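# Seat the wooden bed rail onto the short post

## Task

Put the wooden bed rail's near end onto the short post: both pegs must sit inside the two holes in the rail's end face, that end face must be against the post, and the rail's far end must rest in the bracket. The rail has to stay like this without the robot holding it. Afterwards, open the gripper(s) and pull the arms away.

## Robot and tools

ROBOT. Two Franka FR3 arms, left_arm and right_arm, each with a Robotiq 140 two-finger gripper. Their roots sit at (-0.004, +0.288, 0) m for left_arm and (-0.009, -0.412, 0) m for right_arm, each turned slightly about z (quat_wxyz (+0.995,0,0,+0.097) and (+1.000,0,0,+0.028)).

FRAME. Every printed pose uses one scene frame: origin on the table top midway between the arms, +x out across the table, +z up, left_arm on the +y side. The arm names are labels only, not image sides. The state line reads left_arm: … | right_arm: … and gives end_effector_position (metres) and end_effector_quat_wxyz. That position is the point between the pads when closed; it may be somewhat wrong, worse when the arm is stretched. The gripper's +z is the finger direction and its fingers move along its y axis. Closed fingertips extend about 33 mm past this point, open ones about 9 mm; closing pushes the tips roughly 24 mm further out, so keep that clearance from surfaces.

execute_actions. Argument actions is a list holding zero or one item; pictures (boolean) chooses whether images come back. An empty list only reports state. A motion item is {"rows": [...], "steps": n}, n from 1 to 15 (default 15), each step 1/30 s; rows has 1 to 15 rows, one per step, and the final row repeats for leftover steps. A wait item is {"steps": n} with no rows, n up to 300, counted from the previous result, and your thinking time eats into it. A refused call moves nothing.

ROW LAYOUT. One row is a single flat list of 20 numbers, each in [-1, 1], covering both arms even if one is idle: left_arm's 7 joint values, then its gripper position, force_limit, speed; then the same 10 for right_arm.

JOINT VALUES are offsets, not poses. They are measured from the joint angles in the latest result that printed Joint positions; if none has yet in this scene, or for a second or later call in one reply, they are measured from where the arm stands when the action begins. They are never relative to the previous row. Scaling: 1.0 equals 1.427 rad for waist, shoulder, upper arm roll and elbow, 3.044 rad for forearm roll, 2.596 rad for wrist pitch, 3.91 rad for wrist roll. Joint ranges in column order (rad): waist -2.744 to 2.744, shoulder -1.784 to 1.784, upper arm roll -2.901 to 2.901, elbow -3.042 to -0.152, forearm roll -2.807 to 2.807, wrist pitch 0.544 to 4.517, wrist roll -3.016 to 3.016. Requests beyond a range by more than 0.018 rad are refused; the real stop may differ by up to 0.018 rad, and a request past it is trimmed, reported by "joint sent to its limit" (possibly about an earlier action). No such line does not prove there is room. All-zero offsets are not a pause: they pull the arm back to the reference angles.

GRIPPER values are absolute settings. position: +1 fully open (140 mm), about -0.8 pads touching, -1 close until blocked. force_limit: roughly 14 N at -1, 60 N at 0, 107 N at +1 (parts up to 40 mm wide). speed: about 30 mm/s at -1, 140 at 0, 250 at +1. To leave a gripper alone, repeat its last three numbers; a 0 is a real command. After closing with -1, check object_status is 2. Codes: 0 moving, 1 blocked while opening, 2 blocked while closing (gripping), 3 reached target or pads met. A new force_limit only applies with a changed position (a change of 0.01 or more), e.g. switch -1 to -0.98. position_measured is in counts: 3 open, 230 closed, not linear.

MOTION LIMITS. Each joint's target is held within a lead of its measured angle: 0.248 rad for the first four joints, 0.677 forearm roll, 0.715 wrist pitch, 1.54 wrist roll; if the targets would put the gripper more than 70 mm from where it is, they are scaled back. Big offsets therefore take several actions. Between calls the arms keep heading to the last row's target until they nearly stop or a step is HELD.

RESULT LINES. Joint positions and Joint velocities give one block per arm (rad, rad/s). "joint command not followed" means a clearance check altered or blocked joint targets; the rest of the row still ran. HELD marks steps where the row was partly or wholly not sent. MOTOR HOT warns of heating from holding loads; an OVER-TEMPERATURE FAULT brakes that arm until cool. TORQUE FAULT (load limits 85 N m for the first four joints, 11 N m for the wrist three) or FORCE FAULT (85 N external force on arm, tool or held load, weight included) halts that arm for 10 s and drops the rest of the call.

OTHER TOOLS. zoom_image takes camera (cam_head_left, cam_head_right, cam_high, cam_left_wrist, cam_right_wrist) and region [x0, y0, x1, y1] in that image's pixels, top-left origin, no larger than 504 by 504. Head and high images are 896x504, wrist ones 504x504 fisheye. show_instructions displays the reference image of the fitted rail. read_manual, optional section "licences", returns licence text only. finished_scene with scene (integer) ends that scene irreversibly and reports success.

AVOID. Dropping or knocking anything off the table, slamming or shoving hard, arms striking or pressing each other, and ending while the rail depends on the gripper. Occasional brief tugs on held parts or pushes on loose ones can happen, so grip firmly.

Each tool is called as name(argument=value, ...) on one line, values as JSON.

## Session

execute_actions(actions=[])

show_instructions()

Scene clock: 0.00 s of 4100.00 s.
left_arm: end_effector_position=(+0.3160, +0.2918, +0.2001) position_measured=3 object_status=3 end_effector_quat_wxyz=(-0.020, +0.854, -0.499, -0.146) | right_arm: end_effector_position=(+0.5298, -0.8413, +0.1956) position_measured=3 object_status=3 end_effector_quat_wxyz=(-0.017, -0.231, +0.770, -0.595)
Joint positions: left_arm=[-0.298 -0.443 -0.021 -2.553  0.149  1.853 -0.694] | right_arm=[-0.654  0.25   0.222 -2.272 -1.961  2.139  2.195]
Joint velocities: left_arm=[ 0.     0.    -0.001  0.001 -0.    -0.    -0.002] | right_arm=[ 0.001  0.    -0.    -0.     0.001  0.    -0.   ]

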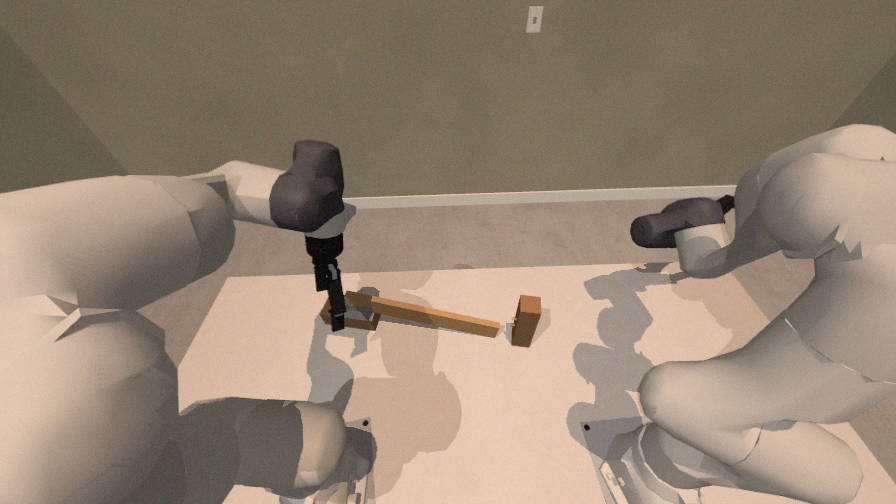

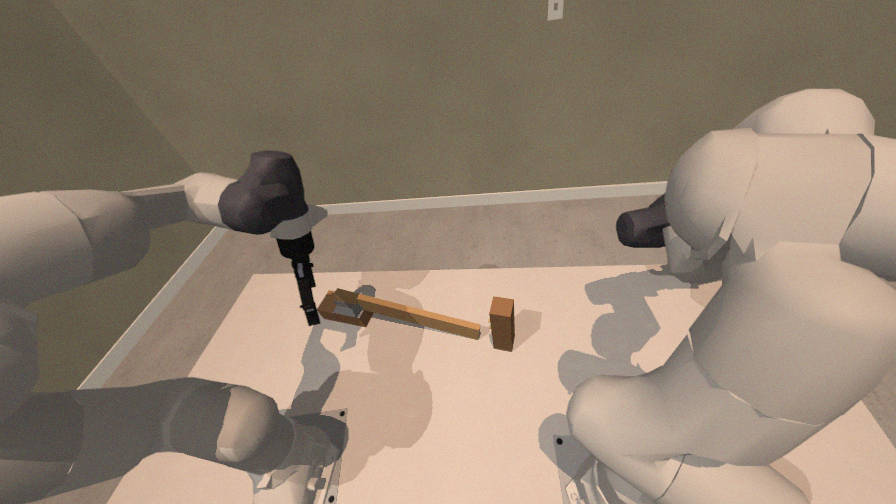

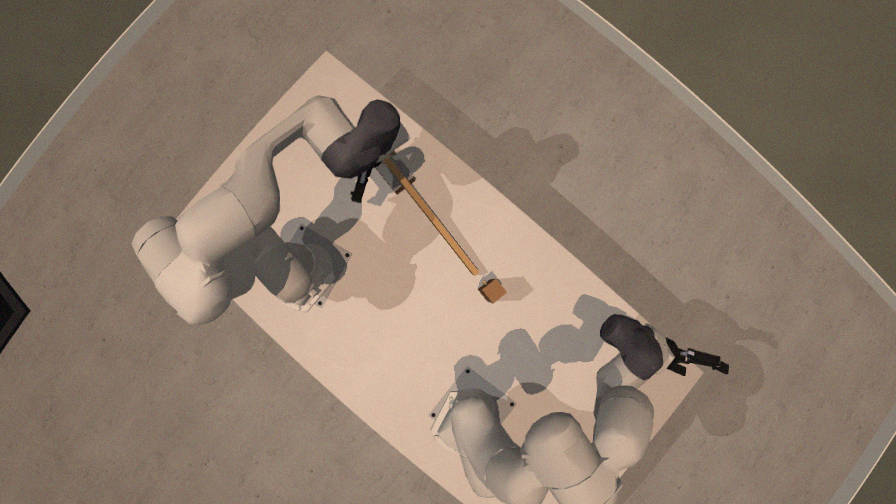

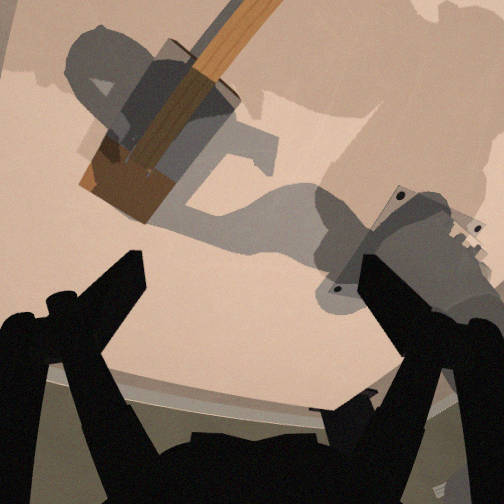

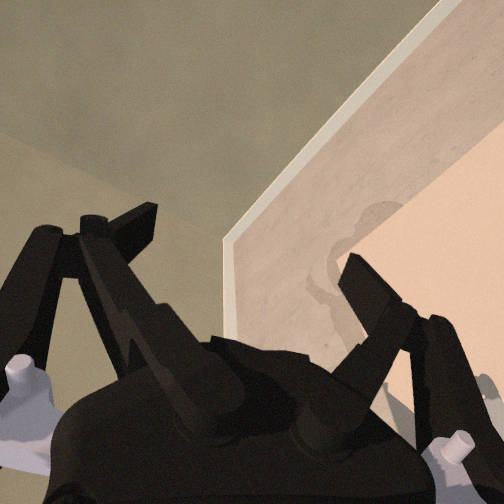

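Reference images for this scene: Fitting the bed rail to the post page 1.

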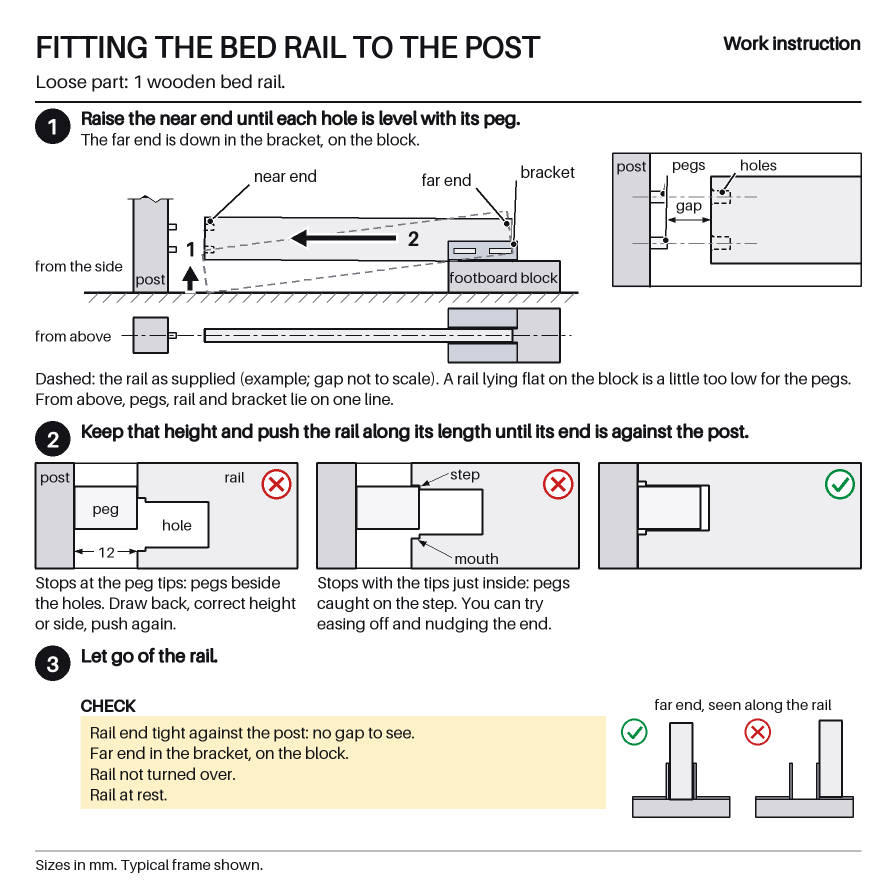

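zoom_image(camera="cam_high", region=[280,160,560,440])

Region (280, 160, 560, 440) of cam_high's 896x504 image, scaled by 1.800, with more detail than that image has.

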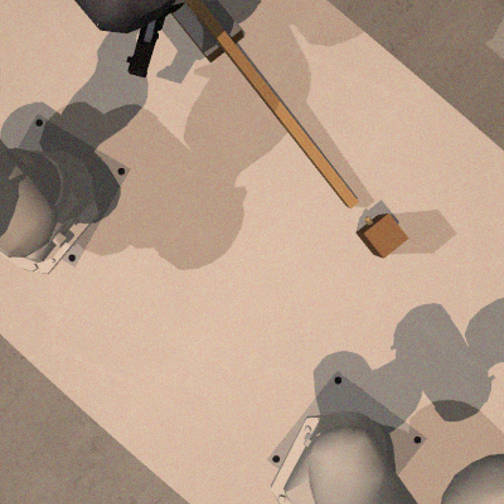

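execute_actions(actions=[{"rows":[[-0.1,0,0.015,0.03,-0.05,0.05,0.022,1,0,0,0,0,0,0,0,0,0,1,0,0],[-0.2,0.03,0.015,0.06,-0.05,0.1,0.022,1,0,0,0,0,0,0,0,0,0,1,0,0],[-0.3,0.06,0.015,0.1,-0.05,0.16,0.022,1,0,0,0,0,0,0,0,0,0,1,0,0],[-0.494,0.2,0.015,0.101,-0.05,0.16,0.022,1,0,0,0,0,0,0,0,0,0,1,0,0]]}], pictures=false)

execute_actions(actions=[{"steps":20}], pictures=false)

execute_actions(actions=[{"rows":[[0,0.03,0,0,0,0.03,0,0,-0.3,0,0,0,0,0,0,0,0,1,0,0],[0,0.06,0,0,0,0.05,0,0,-0.3,0,0,0,0,0,0,0,0,1,0,0],[0,0.085,0,0,0,0.07,0,0,-0.3,0,0,0,0,0,0,0,0,1,0,0],[0,0.11,0,0,0,0.085,0,0,-0.3,0,0,0,0,0,0,0,0,1,0,0],[0,0.13,0,0,0,0.098,0,0,-0.3,0,0,0,0,0,0,0,0,1,0,0],[0,0.15,0,0,0,0.098,0,0,-0.3,0,0,0,0,0,0,0,0,1,0,0],[0,0.17,0,0,0,0.098,0,0,-0.3,0,0,0,0,0,0,0,0,1,0,0],[0,0.187,0,0,0,0.098,0,0,-0.3,0,0,0,0,0,0,0,0,1,0,0]]}], pictures=false)

execute_actions(actions=[{"steps":15}])

Scene clock: 36.93 s of 4100.00 s.
left_arm: end_effector_position=(+0.3549, +0.0460, +0.1629) position_measured=3 object_status=3 end_effector_quat_wxyz=(+0.003, -0.717, +0.695, +0.047) | right_arm: end_effector_position=(+0.5298, -0.8413, +0.1956) position_measured=3 object_status=3 end_effector_quat_wxyz=(-0.017, -0.231, +0.770, -0.595)
Joint positions: left_arm=[-0.806 -0.193  0.004 -2.426  0.027  2.14  -0.653] | right_arm=[-0.654  0.25   0.222 -2.272 -1.961  2.139  2.195]
Joint velocities: left_arm=[-1.19   0.249 -0.07   0.09  -0.11   0.397  0.069] | right_arm=[-0.     0.001  0.002 -0.001 -0.001 -0.001 -0.002]
Steps of this call (steps 1 to 90: nothing new was sent; then 33.43 s passed at rest; steps 91 to 105: all 15 steps of this action). Readings (joint positions | what the end effector reports):
91: left_arm=[-0.318 -0.442 -0.010 -2.549 0.128 1.864 -0.689] | right_arm=[-0.654 0.250 0.222 -2.272 -1.961 2.139 2.195] | left_arm position_measured=3 object_status=3 | right_arm position_measured=3 object_status=3
92: left_arm=[-0.348 -0.438 -0.005 -2.539 0.115 1.881 -0.685] | right_arm=[-0.654 0.250 0.222 -2.272 -1.961 2.139 2.195] | left_arm position_measured=3 object_status=3 | right_arm position_measured=3 object_status=3
94: left_arm=[-0.403 -0.414 -0.004 -2.510 0.097 1.927 -0.681] | right_arm=[-0.654 0.250 0.222 -2.272 -1.961 2.139 2.195] | left_arm position_measured=3 object_status=3 | right_arm position_measured=3 object_status=3
98: left_arm=[-0.531 -0.305 0.001 -2.461 0.065 2.020 -0.670] | right_arm=[-0.654 0.250 0.222 -2.272 -1.961 2.139 2.195] | left_arm position_measured=3 object_status=3 | right_arm position_measured=3 object_status=3
105: the state above

Scene clock: 37.60 s of 4100.00 s.
left_arm: end_effector_position=(+0.3238, -0.0547, +0.1633) position_measured=3 object_status=3 end_effector_quat_wxyz=(+0.000, -0.637, +0.771, -0.006) | right_arm: end_effector_position=(+0.5298, -0.8413, +0.1956) position_measured=3 object_status=3 end_effector_quat_wxyz=(-0.017, -0.231, +0.770, -0.595)
Joint positions: left_arm=[-1.002 -0.159 -0.    -2.41  -0.001  2.264 -0.617] | right_arm=[-0.654  0.25   0.222 -2.272 -1.961  2.139  2.195]
Joint velocities: left_arm=[-0.    -0.001 -0.     0.    -0.001  0.016  0.017] | right_arm=[-0.001 -0.002 -0.001  0.001  0.001  0.001  0.   ]
Steps of this call (steps 1 to 20: the robot went on to your last target). Readings (joint positions | what the end effector reports):
1: left_arm=[-0.848 -0.185 0.004 -2.422 0.023 2.155 -0.650] | right_arm=[-0.654 0.250 0.222 -2.272 -1.961 2.139 2.195] | left_arm position_measured=3 object_status=3 | right_arm position_measured=3 object_status=3
2: left_arm=[-0.888 -0.178 0.003 -2.419 0.019 2.171 -0.647] | right_arm=[-0.654 0.250 0.222 -2.272 -1.961 2.139 2.195] | left_arm position_measured=3 object_status=3 | right_arm position_measured=3 object_status=3
4: left_arm=[-0.956 -0.166 -0.003 -2.414 0.010 2.202 -0.640] | right_arm=[-0.654 0.250 0.222 -2.272 -1.961 2.139 2.195] | left_arm position_measured=3 object_status=3 | right_arm position_measured=3 object_status=3
8: left_arm=[-1.000 -0.159 -0.008 -2.411 0.003 2.238 -0.630] | right_arm=[-0.654 0.250 0.222 -2.272 -1.961 2.139 2.195] | left_arm position_measured=3 object_status=3 | right_arm position_measured=3 object_status=3
20: the state above

Scene clock: 38.10 s of 4100.00 s.
left_arm: end_effector_position=(+0.3317, -0.0629, +0.0518) position_measured=108 object_status=0 end_effector_quat_wxyz=(-0.001, -0.637, +0.771, +0.014) | right_arm: end_effector_position=(+0.5298, -0.8413, +0.1956) position_measured=3 object_status=3 end_effector_quat_wxyz=(-0.017, -0.231, +0.770, -0.595)
Joint positions: left_arm=[-1.002  0.11  -0.    -2.414 -0.001  2.495 -0.616] | right_arm=[-0.654  0.25   0.222 -2.272 -1.961  2.139  2.195]
Joint velocities: left_arm=[ 0.001 -0.009  0.     0.023  0.     0.126 -0.   ] | right_arm=[-0.    -0.001  0.     0.001 -0.    -0.     0.001]
Steps of this call (steps 1 to 15: all 15 steps of this action). Readings (joint positions | what the end effector reports):
1: left_arm=[-1.002 -0.154 -0.000 -2.409 -0.001 2.276 -0.616] | right_arm=[-0.654 0.250 0.222 -2.272 -1.961 2.139 2.195] | left_arm position_measured=3 object_status=0 | right_arm position_measured=3 object_status=3
2: left_arm=[-1.002 -0.138 -0.000 -2.406 -0.001 2.297 -0.616] | right_arm=[-0.654 0.250 0.222 -2.272 -1.961 2.139 2.195] | left_arm position_measured=9 object_status=0 | right_arm position_measured=3 object_status=3
4: left_arm=[-1.002 -0.083 -0.000 -2.404 -0.001 2.352 -0.616] | right_arm=[-0.654 0.250 0.222 -2.272 -1.961 2.139 2.195] | left_arm position_measured=25 object_status=0 | right_arm position_measured=3 object_status=3
8: left_arm=[-1.002 0.046 -0.000 -2.407 -0.001 2.442 -0.616] | right_arm=[-0.654 0.250 0.222 -2.272 -1.961 2.139 2.195] | left_arm position_measured=55 object_status=0 | right_arm position_measured=3 object_status=3
15: the state above

Scene clock: 38.60 s of 4100.00 s.
left_arm: end_effector_position=(+0.3371, -0.0685, +0.0548) position_measured=129 object_status=3 end_effector_quat_wxyz=(-0.000, -0.637, +0.771, +0.003) | right_arm: end_effector_position=(+0.5298, -0.8413, +0.1956) position_measured=3 object_status=3 end_effector_quat_wxyz=(-0.017, -0.231, +0.770, -0.595)
Joint positions: left_arm=[-1.002  0.109 -0.    -2.412 -0.001  2.515 -0.616] | right_arm=[-0.654  0.25   0.222 -2.272 -1.961  2.139  2.195]
Joint velocities: left_arm=[-0.001  0.    -0.    -0.    -0.     0.006 -0.001] | right_arm=[-0.    -0.    -0.001  0.001 -0.001 -0.    -0.   ]
Steps of this call (steps 1 to 15: the robot went on to your last target). Readings (joint positions | what the end effector reports):
1: left_arm=[-1.002 0.110 -0.000 -2.413 -0.001 2.499 -0.616] | right_arm=[-0.654 0.250 0.222 -2.272 -1.961 2.139 2.195] | left_arm position_measured=116 object_status=0 | right_arm position_measured=3 object_status=3
2: left_arm=[-1.002 0.110 -0.000 -2.412 -0.001 2.502 -0.616] | right_arm=[-0.654 0.250 0.222 -2.272 -1.961 2.139 2.195] | left_arm position_measured=123 object_status=0 | right_arm position_measured=3 object_status=3
4: left_arm=[-1.002 0.109 -0.000 -2.412 -0.001 2.507 -0.616] | right_arm=[-0.654 0.250 0.222 -2.272 -1.961 2.139 2.195] | left_arm position_measured=129 object_status=0 | right_arm position_measured=3 object_status=3
8: left_arm=[-1.002 0.109 -0.000 -2.412 -0.001 2.512 -0.616] | right_arm=[-0.654 0.250 0.222 -2.272 -1.961 2.139 2.195] | left_arm position_measured=129 object_status=0 | right_arm position_measured=3 object_status=3
15: the state above

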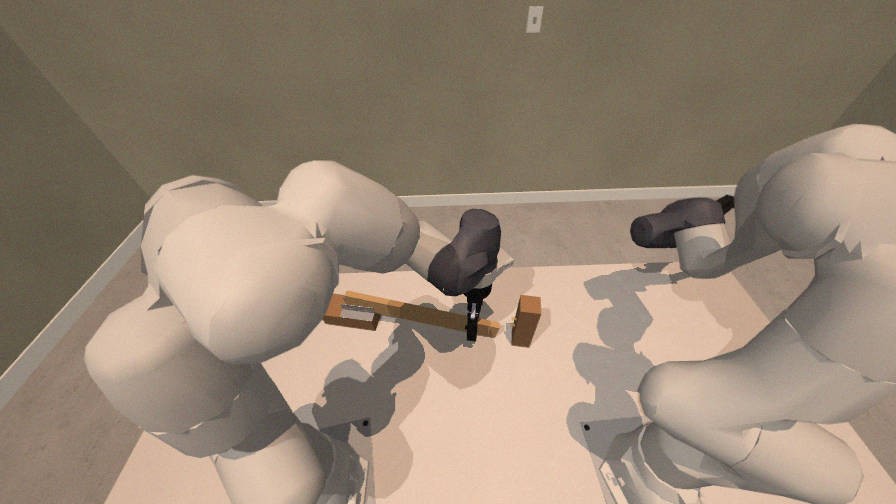

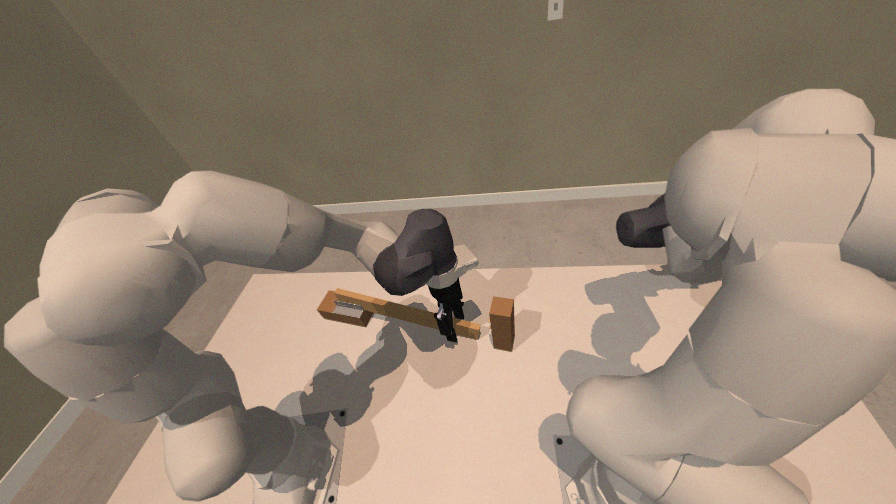

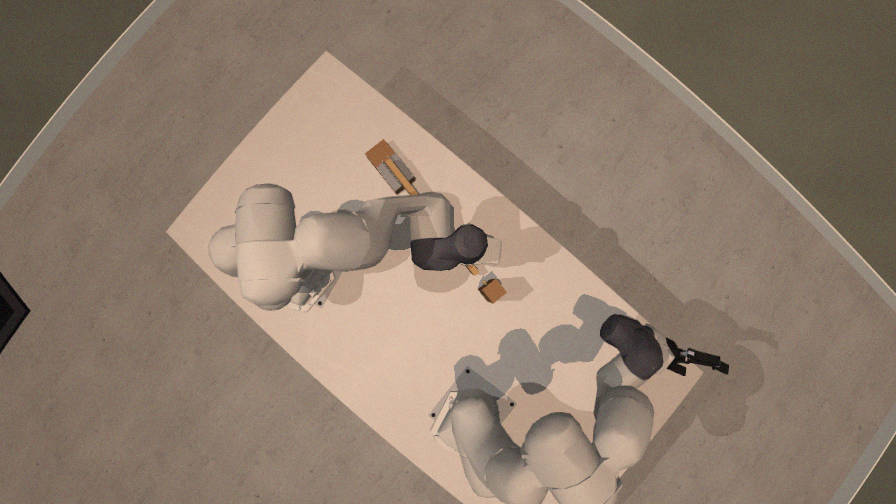

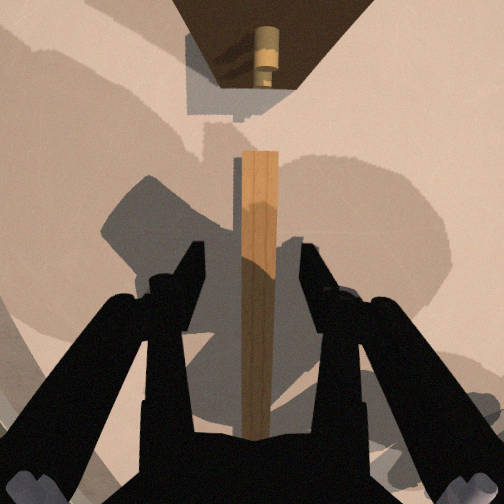

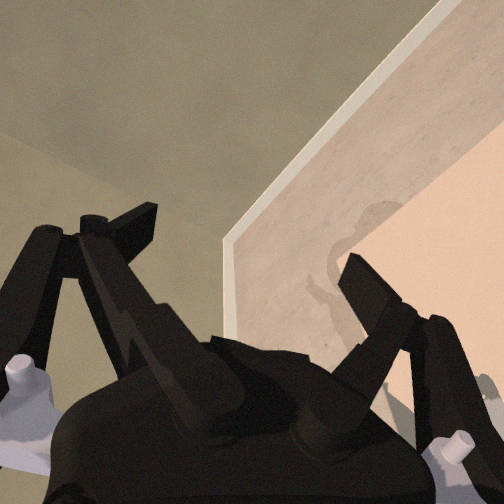

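execute_actions(actions=[{"rows":[[0,-0.0085,0,-0.0095,0,0.0035,0.004,-1,-0.3,-0.1,0,0,0,0,0,0,0,1,0,0]]}], pictures=false)

execute_actions(actions=[{"rows":[[0,0,0,0,0,0,0,-1,-0.3,0,0,0,0,0,0,0,0,1,0,0],[0,0,0,0,0,0,0,-1,-0.3,0,0,0,0,0,0,0,0,1,0,0],[0,0,0,0,0,0,0,-1,-0.3,0,0,0,0,0,0,0,0,1,0,0],[0.001,-0.007,0,-0.002,-0.006,0,0.007,-1,-0.3,0,0,0,0,0,0,0,0,1,0,0],[0.002,-0.014,0,-0.003,-0.012,0,0.013,-1,-0.3,0,0,0,0,0,0,0,0,1,0,0],[0.002,-0.021,0,-0.005,-0.018,0,0.018,-1,-0.3,0,0,0,0,0,0,0,0,1,0,0],[0.003,-0.028,0,-0.007,-0.024,-0.001,0.023,-1,-0.3,0,0,0,0,0,0,0,0,1,0,0],[0.004,-0.035,0,-0.008,-0.03,-0.001,0.028,-1,-0.3,0,0,0,0,0,0,0,0,1,0,0],[0.004,-0.042,0,-0.01,-0.035,-0.001,0.031,-1,-0.3,0,0,0,0,0,0,0,0,1,0,0],[0.005,-0.049,0,-0.012,-0.04,-0.001,0.0335,-1,-0.3,0,0,0,0,0,0,0,0,1,0,0],[0.006,-0.056,0,-0.013,-0.045,-0.001,0.0335,-1,-0.3,0,0,0,0,0,0,0,0,1,0,0],[0.006,-0.062,0,-0.014,-0.049,-0.001,0.0335,-1,-0.3,0,0,0,0,0,0,0,0,1,0,0]]}], pictures=false)

execute_actions(actions=[{"steps":25}])

zoom_image(camera="cam_head_left", region=[315,280,415,340])

zoom_image(camera="cam_head_left", region=[475,295,535,345])

zoom_image(camera="cam_left_wrist", region=[200,80,320,200])

Scene clock: 59.30 s of 4100.00 s.
left_arm: end_effector_position=(+0.3356, -0.0670, +0.0561) position_measured=205 object_status=0 end_effector_quat_wxyz=(-0.000, -0.635, +0.773, +0.001) | right_arm: end_effector_position=(+0.5298, -0.8413, +0.1956) position_measured=3 object_status=3 end_effector_quat_wxyz=(-0.017, -0.231, +0.770, -0.595)
Joint positions: left_arm=[-1.002  0.098 -0.    -2.424 -0.001  2.521 -0.611] | right_arm=[-0.654  0.25   0.222 -2.272 -1.961  2.139  2.195]
Joint velocities: left_arm=[ 0.    -0.001 -0.001 -0.    -0.001  0.001 -0.01 ] | right_arm=[-0.     0.001 -0.002 -0.     0.001  0.001  0.001]
Steps of this call (steps 1 to 15: the robot went on to your last target; steps 16 to 90: nothing new was sent; then 17.20 s passed at rest; steps 91 to 105: all 15 steps of this action). Readings (joint positions | what the end effector reports):
91: left_arm=[-1.002 0.107 -0.000 -2.414 -0.001 2.517 -0.615] | right_arm=[-0.654 0.250 0.222 -2.272 -1.961 2.139 2.195] | left_arm position_measured=129 object_status=0 | right_arm position_measured=3 object_status=3
92: left_arm=[-1.002 0.104 -0.000 -2.418 -0.001 2.518 -0.614] | right_arm=[-0.654 0.250 0.222 -2.272 -1.961 2.139 2.195] | left_arm position_measured=134 object_status=0 | right_arm position_measured=3 object_status=3
94: left_arm=[-1.002 0.101 -0.000 -2.421 -0.001 2.519 -0.612] | right_arm=[-0.654 0.250 0.222 -2.272 -1.961 2.139 2.195] | left_arm position_measured=148 object_status=0 | right_arm position_measured=3 object_status=3
98: left_arm=[-1.002 0.099 -0.000 -2.423 -0.001 2.520 -0.610] | right_arm=[-0.654 0.250 0.222 -2.272 -1.961 2.139 2.195] | left_arm position_measured=176 object_status=0 | right_arm position_measured=3 object_status=3
105: the state above

Scene clock: 59.80 s of 4100.00 s.
left_arm: end_effector_position=(+0.3363, -0.0834, +0.0909) position_measured=205 object_status=2 end_effector_quat_wxyz=(-0.035, -0.643, +0.764, -0.036) | right_arm: end_effector_position=(+0.5298, -0.8413, +0.1956) position_measured=3 object_status=3 end_effector_quat_wxyz=(-0.017, -0.231, +0.770, -0.595)
Joint positions: left_arm=[-0.995  0.016 -0.    -2.441 -0.128  2.519 -0.528] | right_arm=[-0.654  0.25   0.222 -2.272 -1.961  2.139  2.195]
Joint velocities: left_arm=[ 0.002 -0.092  0.001 -0.006 -0.177 -0.001  0.144] | right_arm=[ 0.     0.    -0.001  0.001  0.001  0.     0.   ]
Steps of this call (steps 1 to 15: all 15 steps of this action). Readings (joint positions | what the end effector reports):
1: left_arm=[-1.002 0.098 -0.000 -2.424 -0.001 2.521 -0.612] | right_arm=[-0.654 0.250 0.222 -2.272 -1.961 2.139 2.195] | left_arm position_measured=205 object_status=0 | right_arm position_measured=3 object_status=3
2: left_arm=[-1.002 0.098 -0.000 -2.424 -0.001 2.521 -0.613] | right_arm=[-0.654 0.250 0.222 -2.272 -1.961 2.139 2.195] | left_arm position_measured=205 object_status=0 | right_arm position_measured=3 object_status=3
4: left_arm=[-1.002 0.097 -0.000 -2.425 -0.005 2.521 -0.612] | right_arm=[-0.654 0.250 0.222 -2.272 -1.961 2.139 2.195] | left_arm position_measured=205 object_status=2 | right_arm position_measured=3 object_status=3
8: left_arm=[-1.000 0.073 -0.000 -2.433 -0.046 2.519 -0.584] | right_arm=[-0.654 0.250 0.222 -2.272 -1.961 2.139 2.195] | left_arm position_measured=205 object_status=2 | right_arm position_measured=3 object_status=3
15: the state above

Scene clock: 60.63 s of 4100.00 s.
left_arm: end_effector_position=(+0.3329, -0.0837, +0.0907) position_measured=205 object_status=2 end_effector_quat_wxyz=(-0.041, -0.637, +0.769, -0.036) | right_arm: end_effector_position=(+0.5298, -0.8413, +0.1956) position_measured=3 object_status=3 end_effector_quat_wxyz=(-0.017, -0.231, +0.770, -0.595)
Joint positions: left_arm=[-0.995  0.012 -0.    -2.445 -0.15   2.517 -0.495] | right_arm=[-0.654  0.25   0.222 -2.272 -1.961  2.139  2.195]
Joint velocities: left_arm=[-0.     0.001  0.    -0.    -0.001 -0.002  0.001] | right_arm=[ 0.    -0.001 -0.     0.     0.     0.     0.   ]
Steps of this call (steps 1 to 25: the robot went on to your last target). Readings (joint positions | what the end effector reports):
1: left_arm=[-0.995 0.013 -0.000 -2.441 -0.133 2.519 -0.523] | right_arm=[-0.654 0.250 0.222 -2.272 -1.961 2.139 2.195] | left_arm position_measured=205 object_status=2 | right_arm position_measured=3 object_status=3
2: left_arm=[-0.995 0.013 -0.000 -2.441 -0.137 2.519 -0.519] | right_arm=[-0.654 0.250 0.222 -2.272 -1.961 2.139 2.195] | left_arm position_measured=205 object_status=2 | right_arm position_measured=3 object_status=3
4: left_arm=[-0.995 0.012 -0.000 -2.443 -0.142 2.519 -0.512] | right_arm=[-0.654 0.250 0.222 -2.272 -1.961 2.139 2.195] | left_arm position_measured=205 object_status=2 | right_arm position_measured=3 object_status=3
8: left_arm=[-0.995 0.012 -0.000 -2.444 -0.147 2.519 -0.503] | right_arm=[-0.654 0.250 0.222 -2.272 -1.961 2.139 2.195] | left_arm position_measured=205 object_status=2 | right_arm position_measured=3 object_status=3
25: the state above

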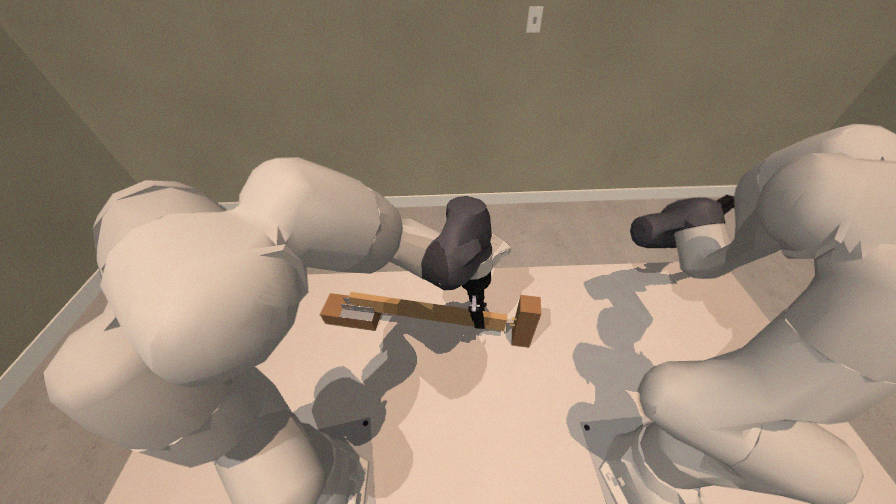

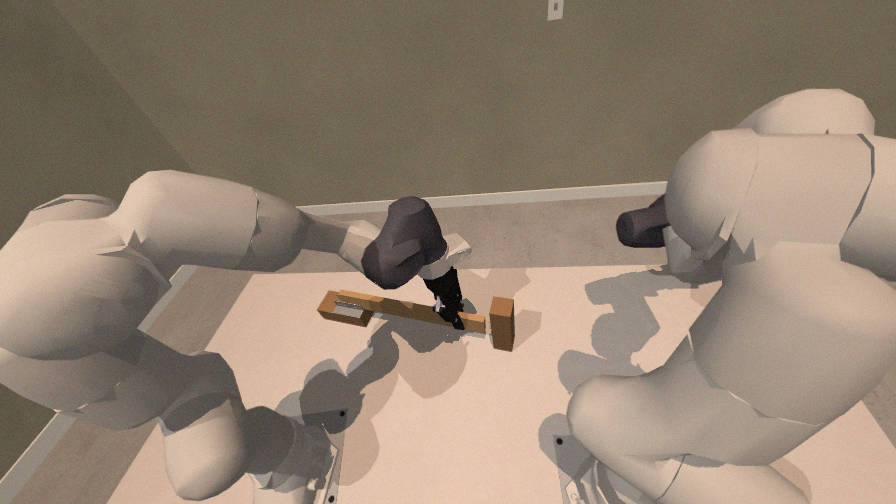

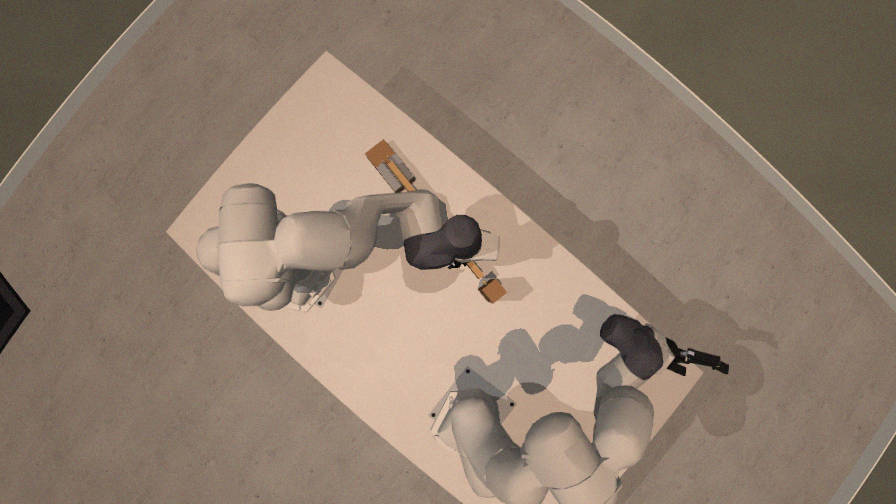

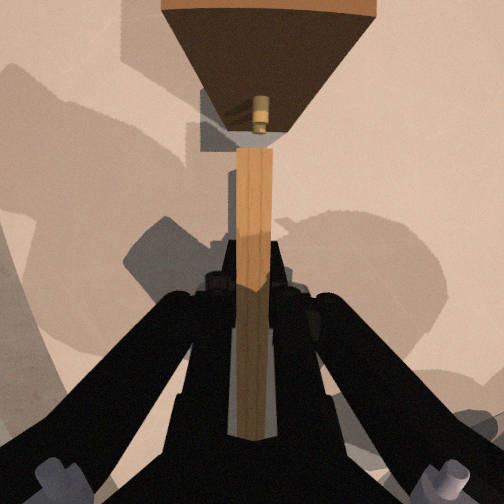

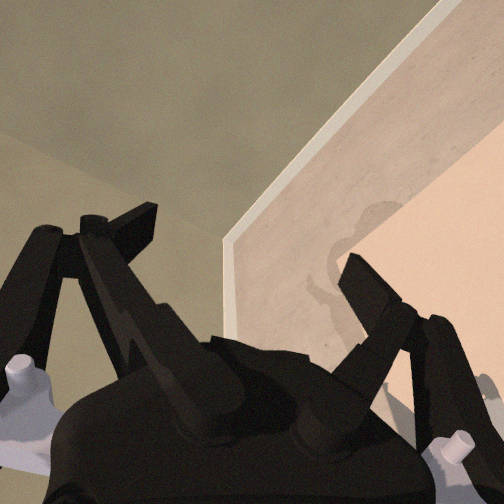

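Region (315, 280, 415, 340) of cam_head_left's 896x504 image, scaled by 5.040, with more detail than that image has; it fills the top 302 rows of this view, and the rest is white.

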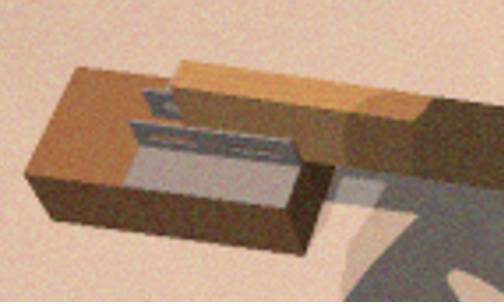

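Region (475, 295, 535, 345) of cam_head_left's 896x504 image, scaled by 8.400, with more detail than that image has.

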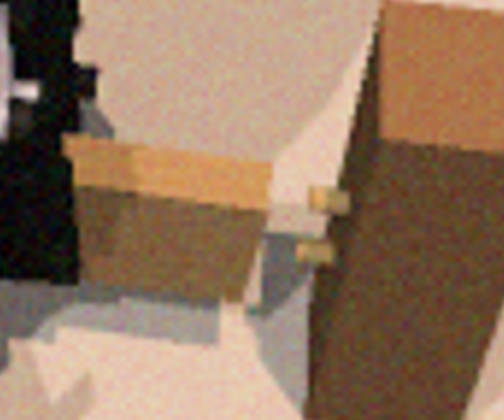

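Region (200, 80, 320, 200) of cam_left_wrist's 504x504 image, scaled by 4.200, with more detail than that image has.

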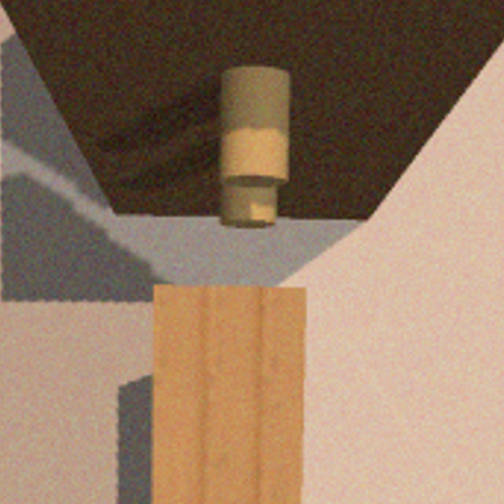

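execute_actions(actions=[{"rows":[[0.001,-0.006,0,-0.003,-0.005,0.001,0.006,-1,-0.3,0,0,0,0,0,0,0,0,1,0,0],[0.001,-0.011,0,-0.006,-0.01,0.003,0.011,-1,-0.3,0,0,0,0,0,0,0,0,1,0,0],[0.002,-0.016,0,-0.009,-0.015,0.004,0.015,-1,-0.3,0,0,0,0,0,0,0,0,1,0,0],[0.003,-0.0203,0,-0.012,-0.019,0.0055,0.015,-1,-0.3,0,0,0,0,0,0,0,0,1,0,0]]}], pictures=false)

execute_actions(actions=[{"steps":15}])

zoom_image(camera="cam_head_left", region=[315,280,415,340])

zoom_image(camera="cam_head_left", region=[475,295,535,345])

zoom_image(camera="cam_left_wrist", region=[200,80,320,200])

Scene clock: 80.80 s of 4100.00 s.
left_arm: end_effector_position=(+0.3306, -0.0871, +0.0982) position_measured=205 object_status=2 end_effector_quat_wxyz=(-0.055, -0.637, +0.767, -0.049) | right_arm: end_effector_position=(+0.5298, -0.8413, +0.1956) position_measured=3 object_status=3 end_effector_quat_wxyz=(-0.017, -0.231, +0.770, -0.595)
Joint positions: left_arm=[-0.992 -0.013 -0.    -2.462 -0.205  2.527 -0.45 ] | right_arm=[-0.654  0.25   0.222 -2.272 -1.961  2.139  2.195]
Joint velocities: left_arm=[ 0.    -0.001  0.001 -0.002 -0.014  0.002  0.032] | right_arm=[ 0.001 -0.     0.    -0.002  0.     0.001  0.   ]
Steps of this call (steps 1 to 15: the robot went on to your last target; steps 16 to 90: nothing new was sent; then 16.67 s passed at rest; steps 91 to 105: all 15 steps of this action). Readings (joint positions | what the end effector reports):
91: left_arm=[-0.995 0.012 -0.000 -2.446 -0.154 2.517 -0.493] | right_arm=[-0.654 0.250 0.222 -2.272 -1.961 2.139 2.195] | left_arm position_measured=205 object_status=2 | right_arm position_measured=3 object_status=3
92: left_arm=[-0.995 0.009 -0.000 -2.448 -0.159 2.517 -0.489] | right_arm=[-0.654 0.250 0.222 -2.272 -1.961 2.139 2.195] | left_arm position_measured=205 object_status=2 | right_arm position_measured=3 object_status=3
94: left_arm=[-0.994 0.000 -0.000 -2.455 -0.175 2.520 -0.478] | right_arm=[-0.654 0.250 0.222 -2.272 -1.961 2.139 2.195] | left_arm position_measured=205 object_status=2 | right_arm position_measured=3 object_status=3
98: left_arm=[-0.992 -0.012 -0.000 -2.459 -0.195 2.526 -0.462] | right_arm=[-0.654 0.250 0.222 -2.272 -1.961 2.139 2.195] | left_arm position_measured=205 object_status=2 | right_arm position_measured=3 object_status=3
105: the state above

Scene clock: 81.30 s of 4100.00 s.
left_arm: end_effector_position=(+0.3304, -0.0872, +0.0981) position_measured=205 object_status=2 end_effector_quat_wxyz=(-0.055, -0.636, +0.769, -0.049) | right_arm: end_effector_position=(+0.5298, -0.8413, +0.1956) position_measured=3 object_status=3 end_effector_quat_wxyz=(-0.017, -0.231, +0.770, -0.595)
Joint positions: left_arm=[-0.992 -0.013 -0.    -2.462 -0.206  2.528 -0.444] | right_arm=[-0.654  0.25   0.222 -2.272 -1.961  2.139  2.195]
Joint velocities: left_arm=[-0.001 -0.001  0.001 -0.001 -0.001 -0.001  0.001] | right_arm=[ 0.002  0.001 -0.     0.001  0.001 -0.    -0.   ]
Steps of this call (steps 1 to 15: the robot went on to your last target). Readings (joint positions | what the end effector reports):
1: left_arm=[-0.992 -0.013 -0.000 -2.462 -0.205 2.527 -0.449] | right_arm=[-0.654 0.250 0.222 -2.272 -1.961 2.139 2.195] | left_arm position_measured=205 object_status=2 | right_arm position_measured=3 object_status=3
2: left_arm=[-0.992 -0.013 -0.000 -2.462 -0.205 2.528 -0.448] | right_arm=[-0.654 0.250 0.222 -2.272 -1.961 2.139 2.195] | left_arm position_measured=205 object_status=2 | right_arm position_measured=3 object_status=3
4: left_arm=[-0.992 -0.013 -0.000 -2.462 -0.206 2.528 -0.447] | right_arm=[-0.654 0.250 0.222 -2.272 -1.961 2.139 2.195] | left_arm position_measured=205 object_status=2 | right_arm position_measured=3 object_status=3
8: left_arm=[-0.992 -0.013 -0.000 -2.462 -0.206 2.528 -0.445] | right_arm=[-0.654 0.250 0.222 -2.272 -1.961 2.139 2.195] | left_arm position_measured=205 object_status=2 | right_arm position_measured=3 object_status=3
15: the state above
All arms were judged still, so your last target was given up. Only a new action makes them travel on or press farther. Fingers that are still opening or closing keep moving.

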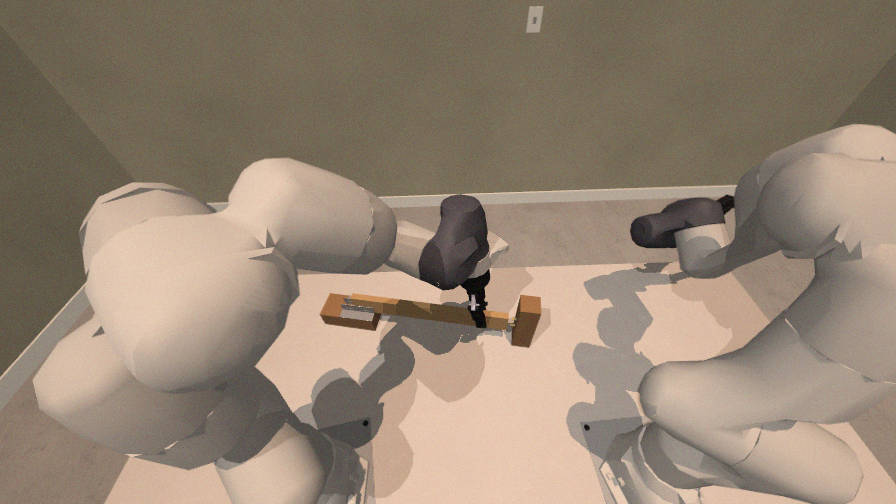

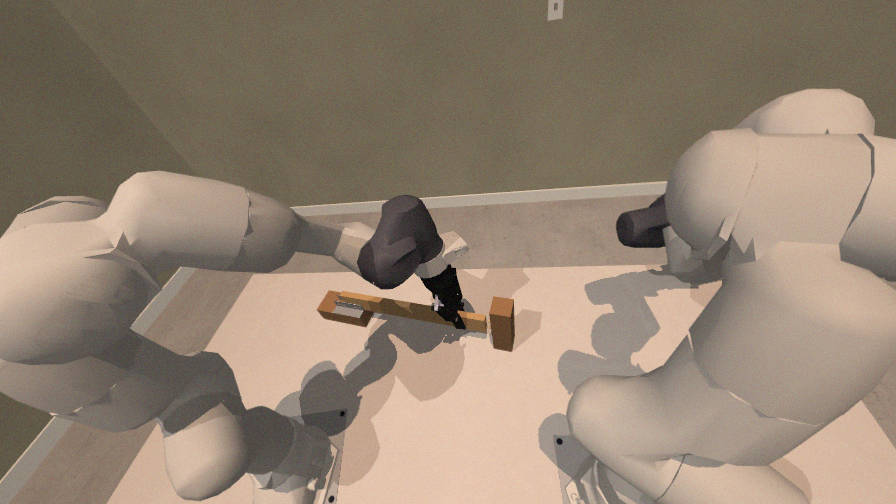

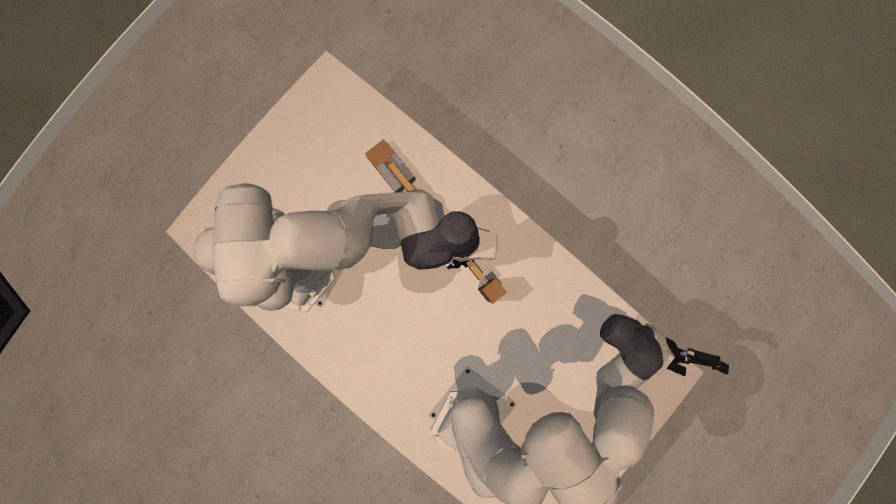

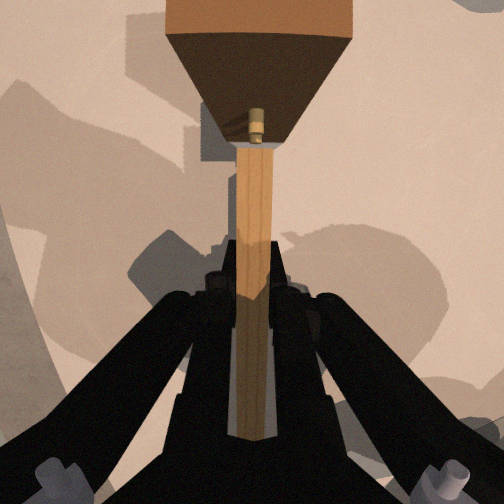

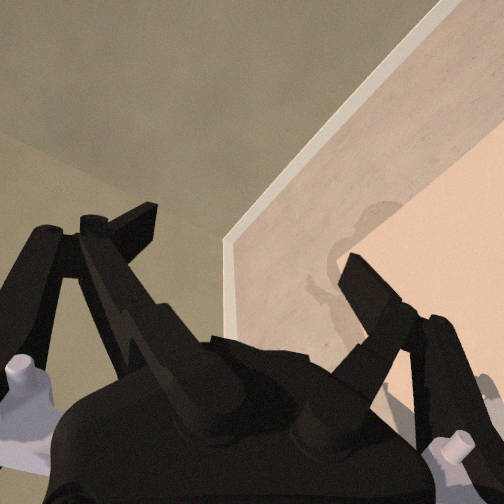

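Region (315, 280, 415, 340) of cam_head_left's 896x504 image, scaled by 5.040, with more detail than that image has; it fills the top 302 rows of this view, and the rest is white.

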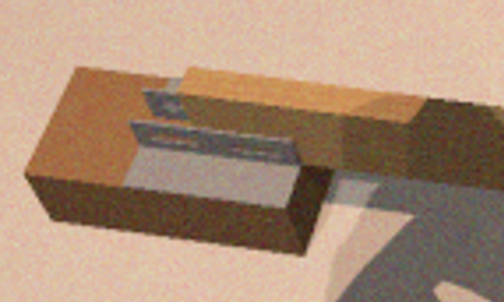

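Region (475, 295, 535, 345) of cam_head_left's 896x504 image, scaled by 8.400, with more detail than that image has.

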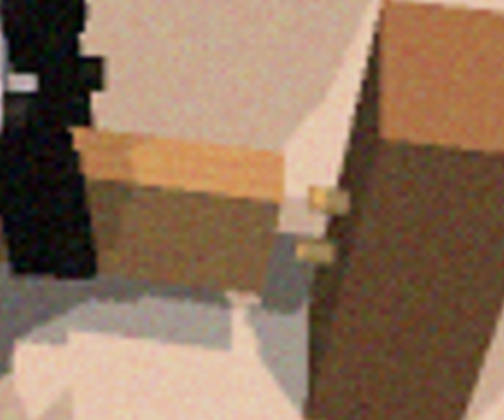

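Region (200, 80, 320, 200) of cam_left_wrist's 504x504 image, scaled by 4.200, with more detail than that image has.

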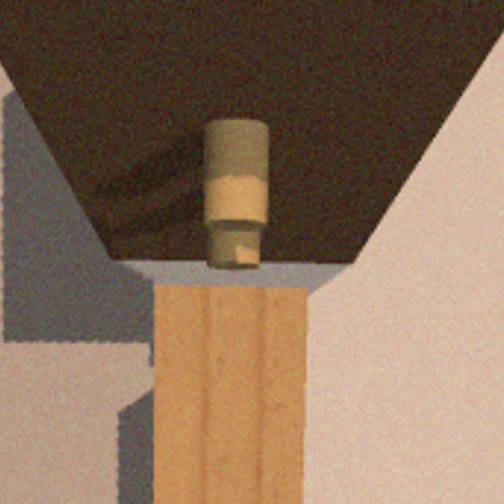

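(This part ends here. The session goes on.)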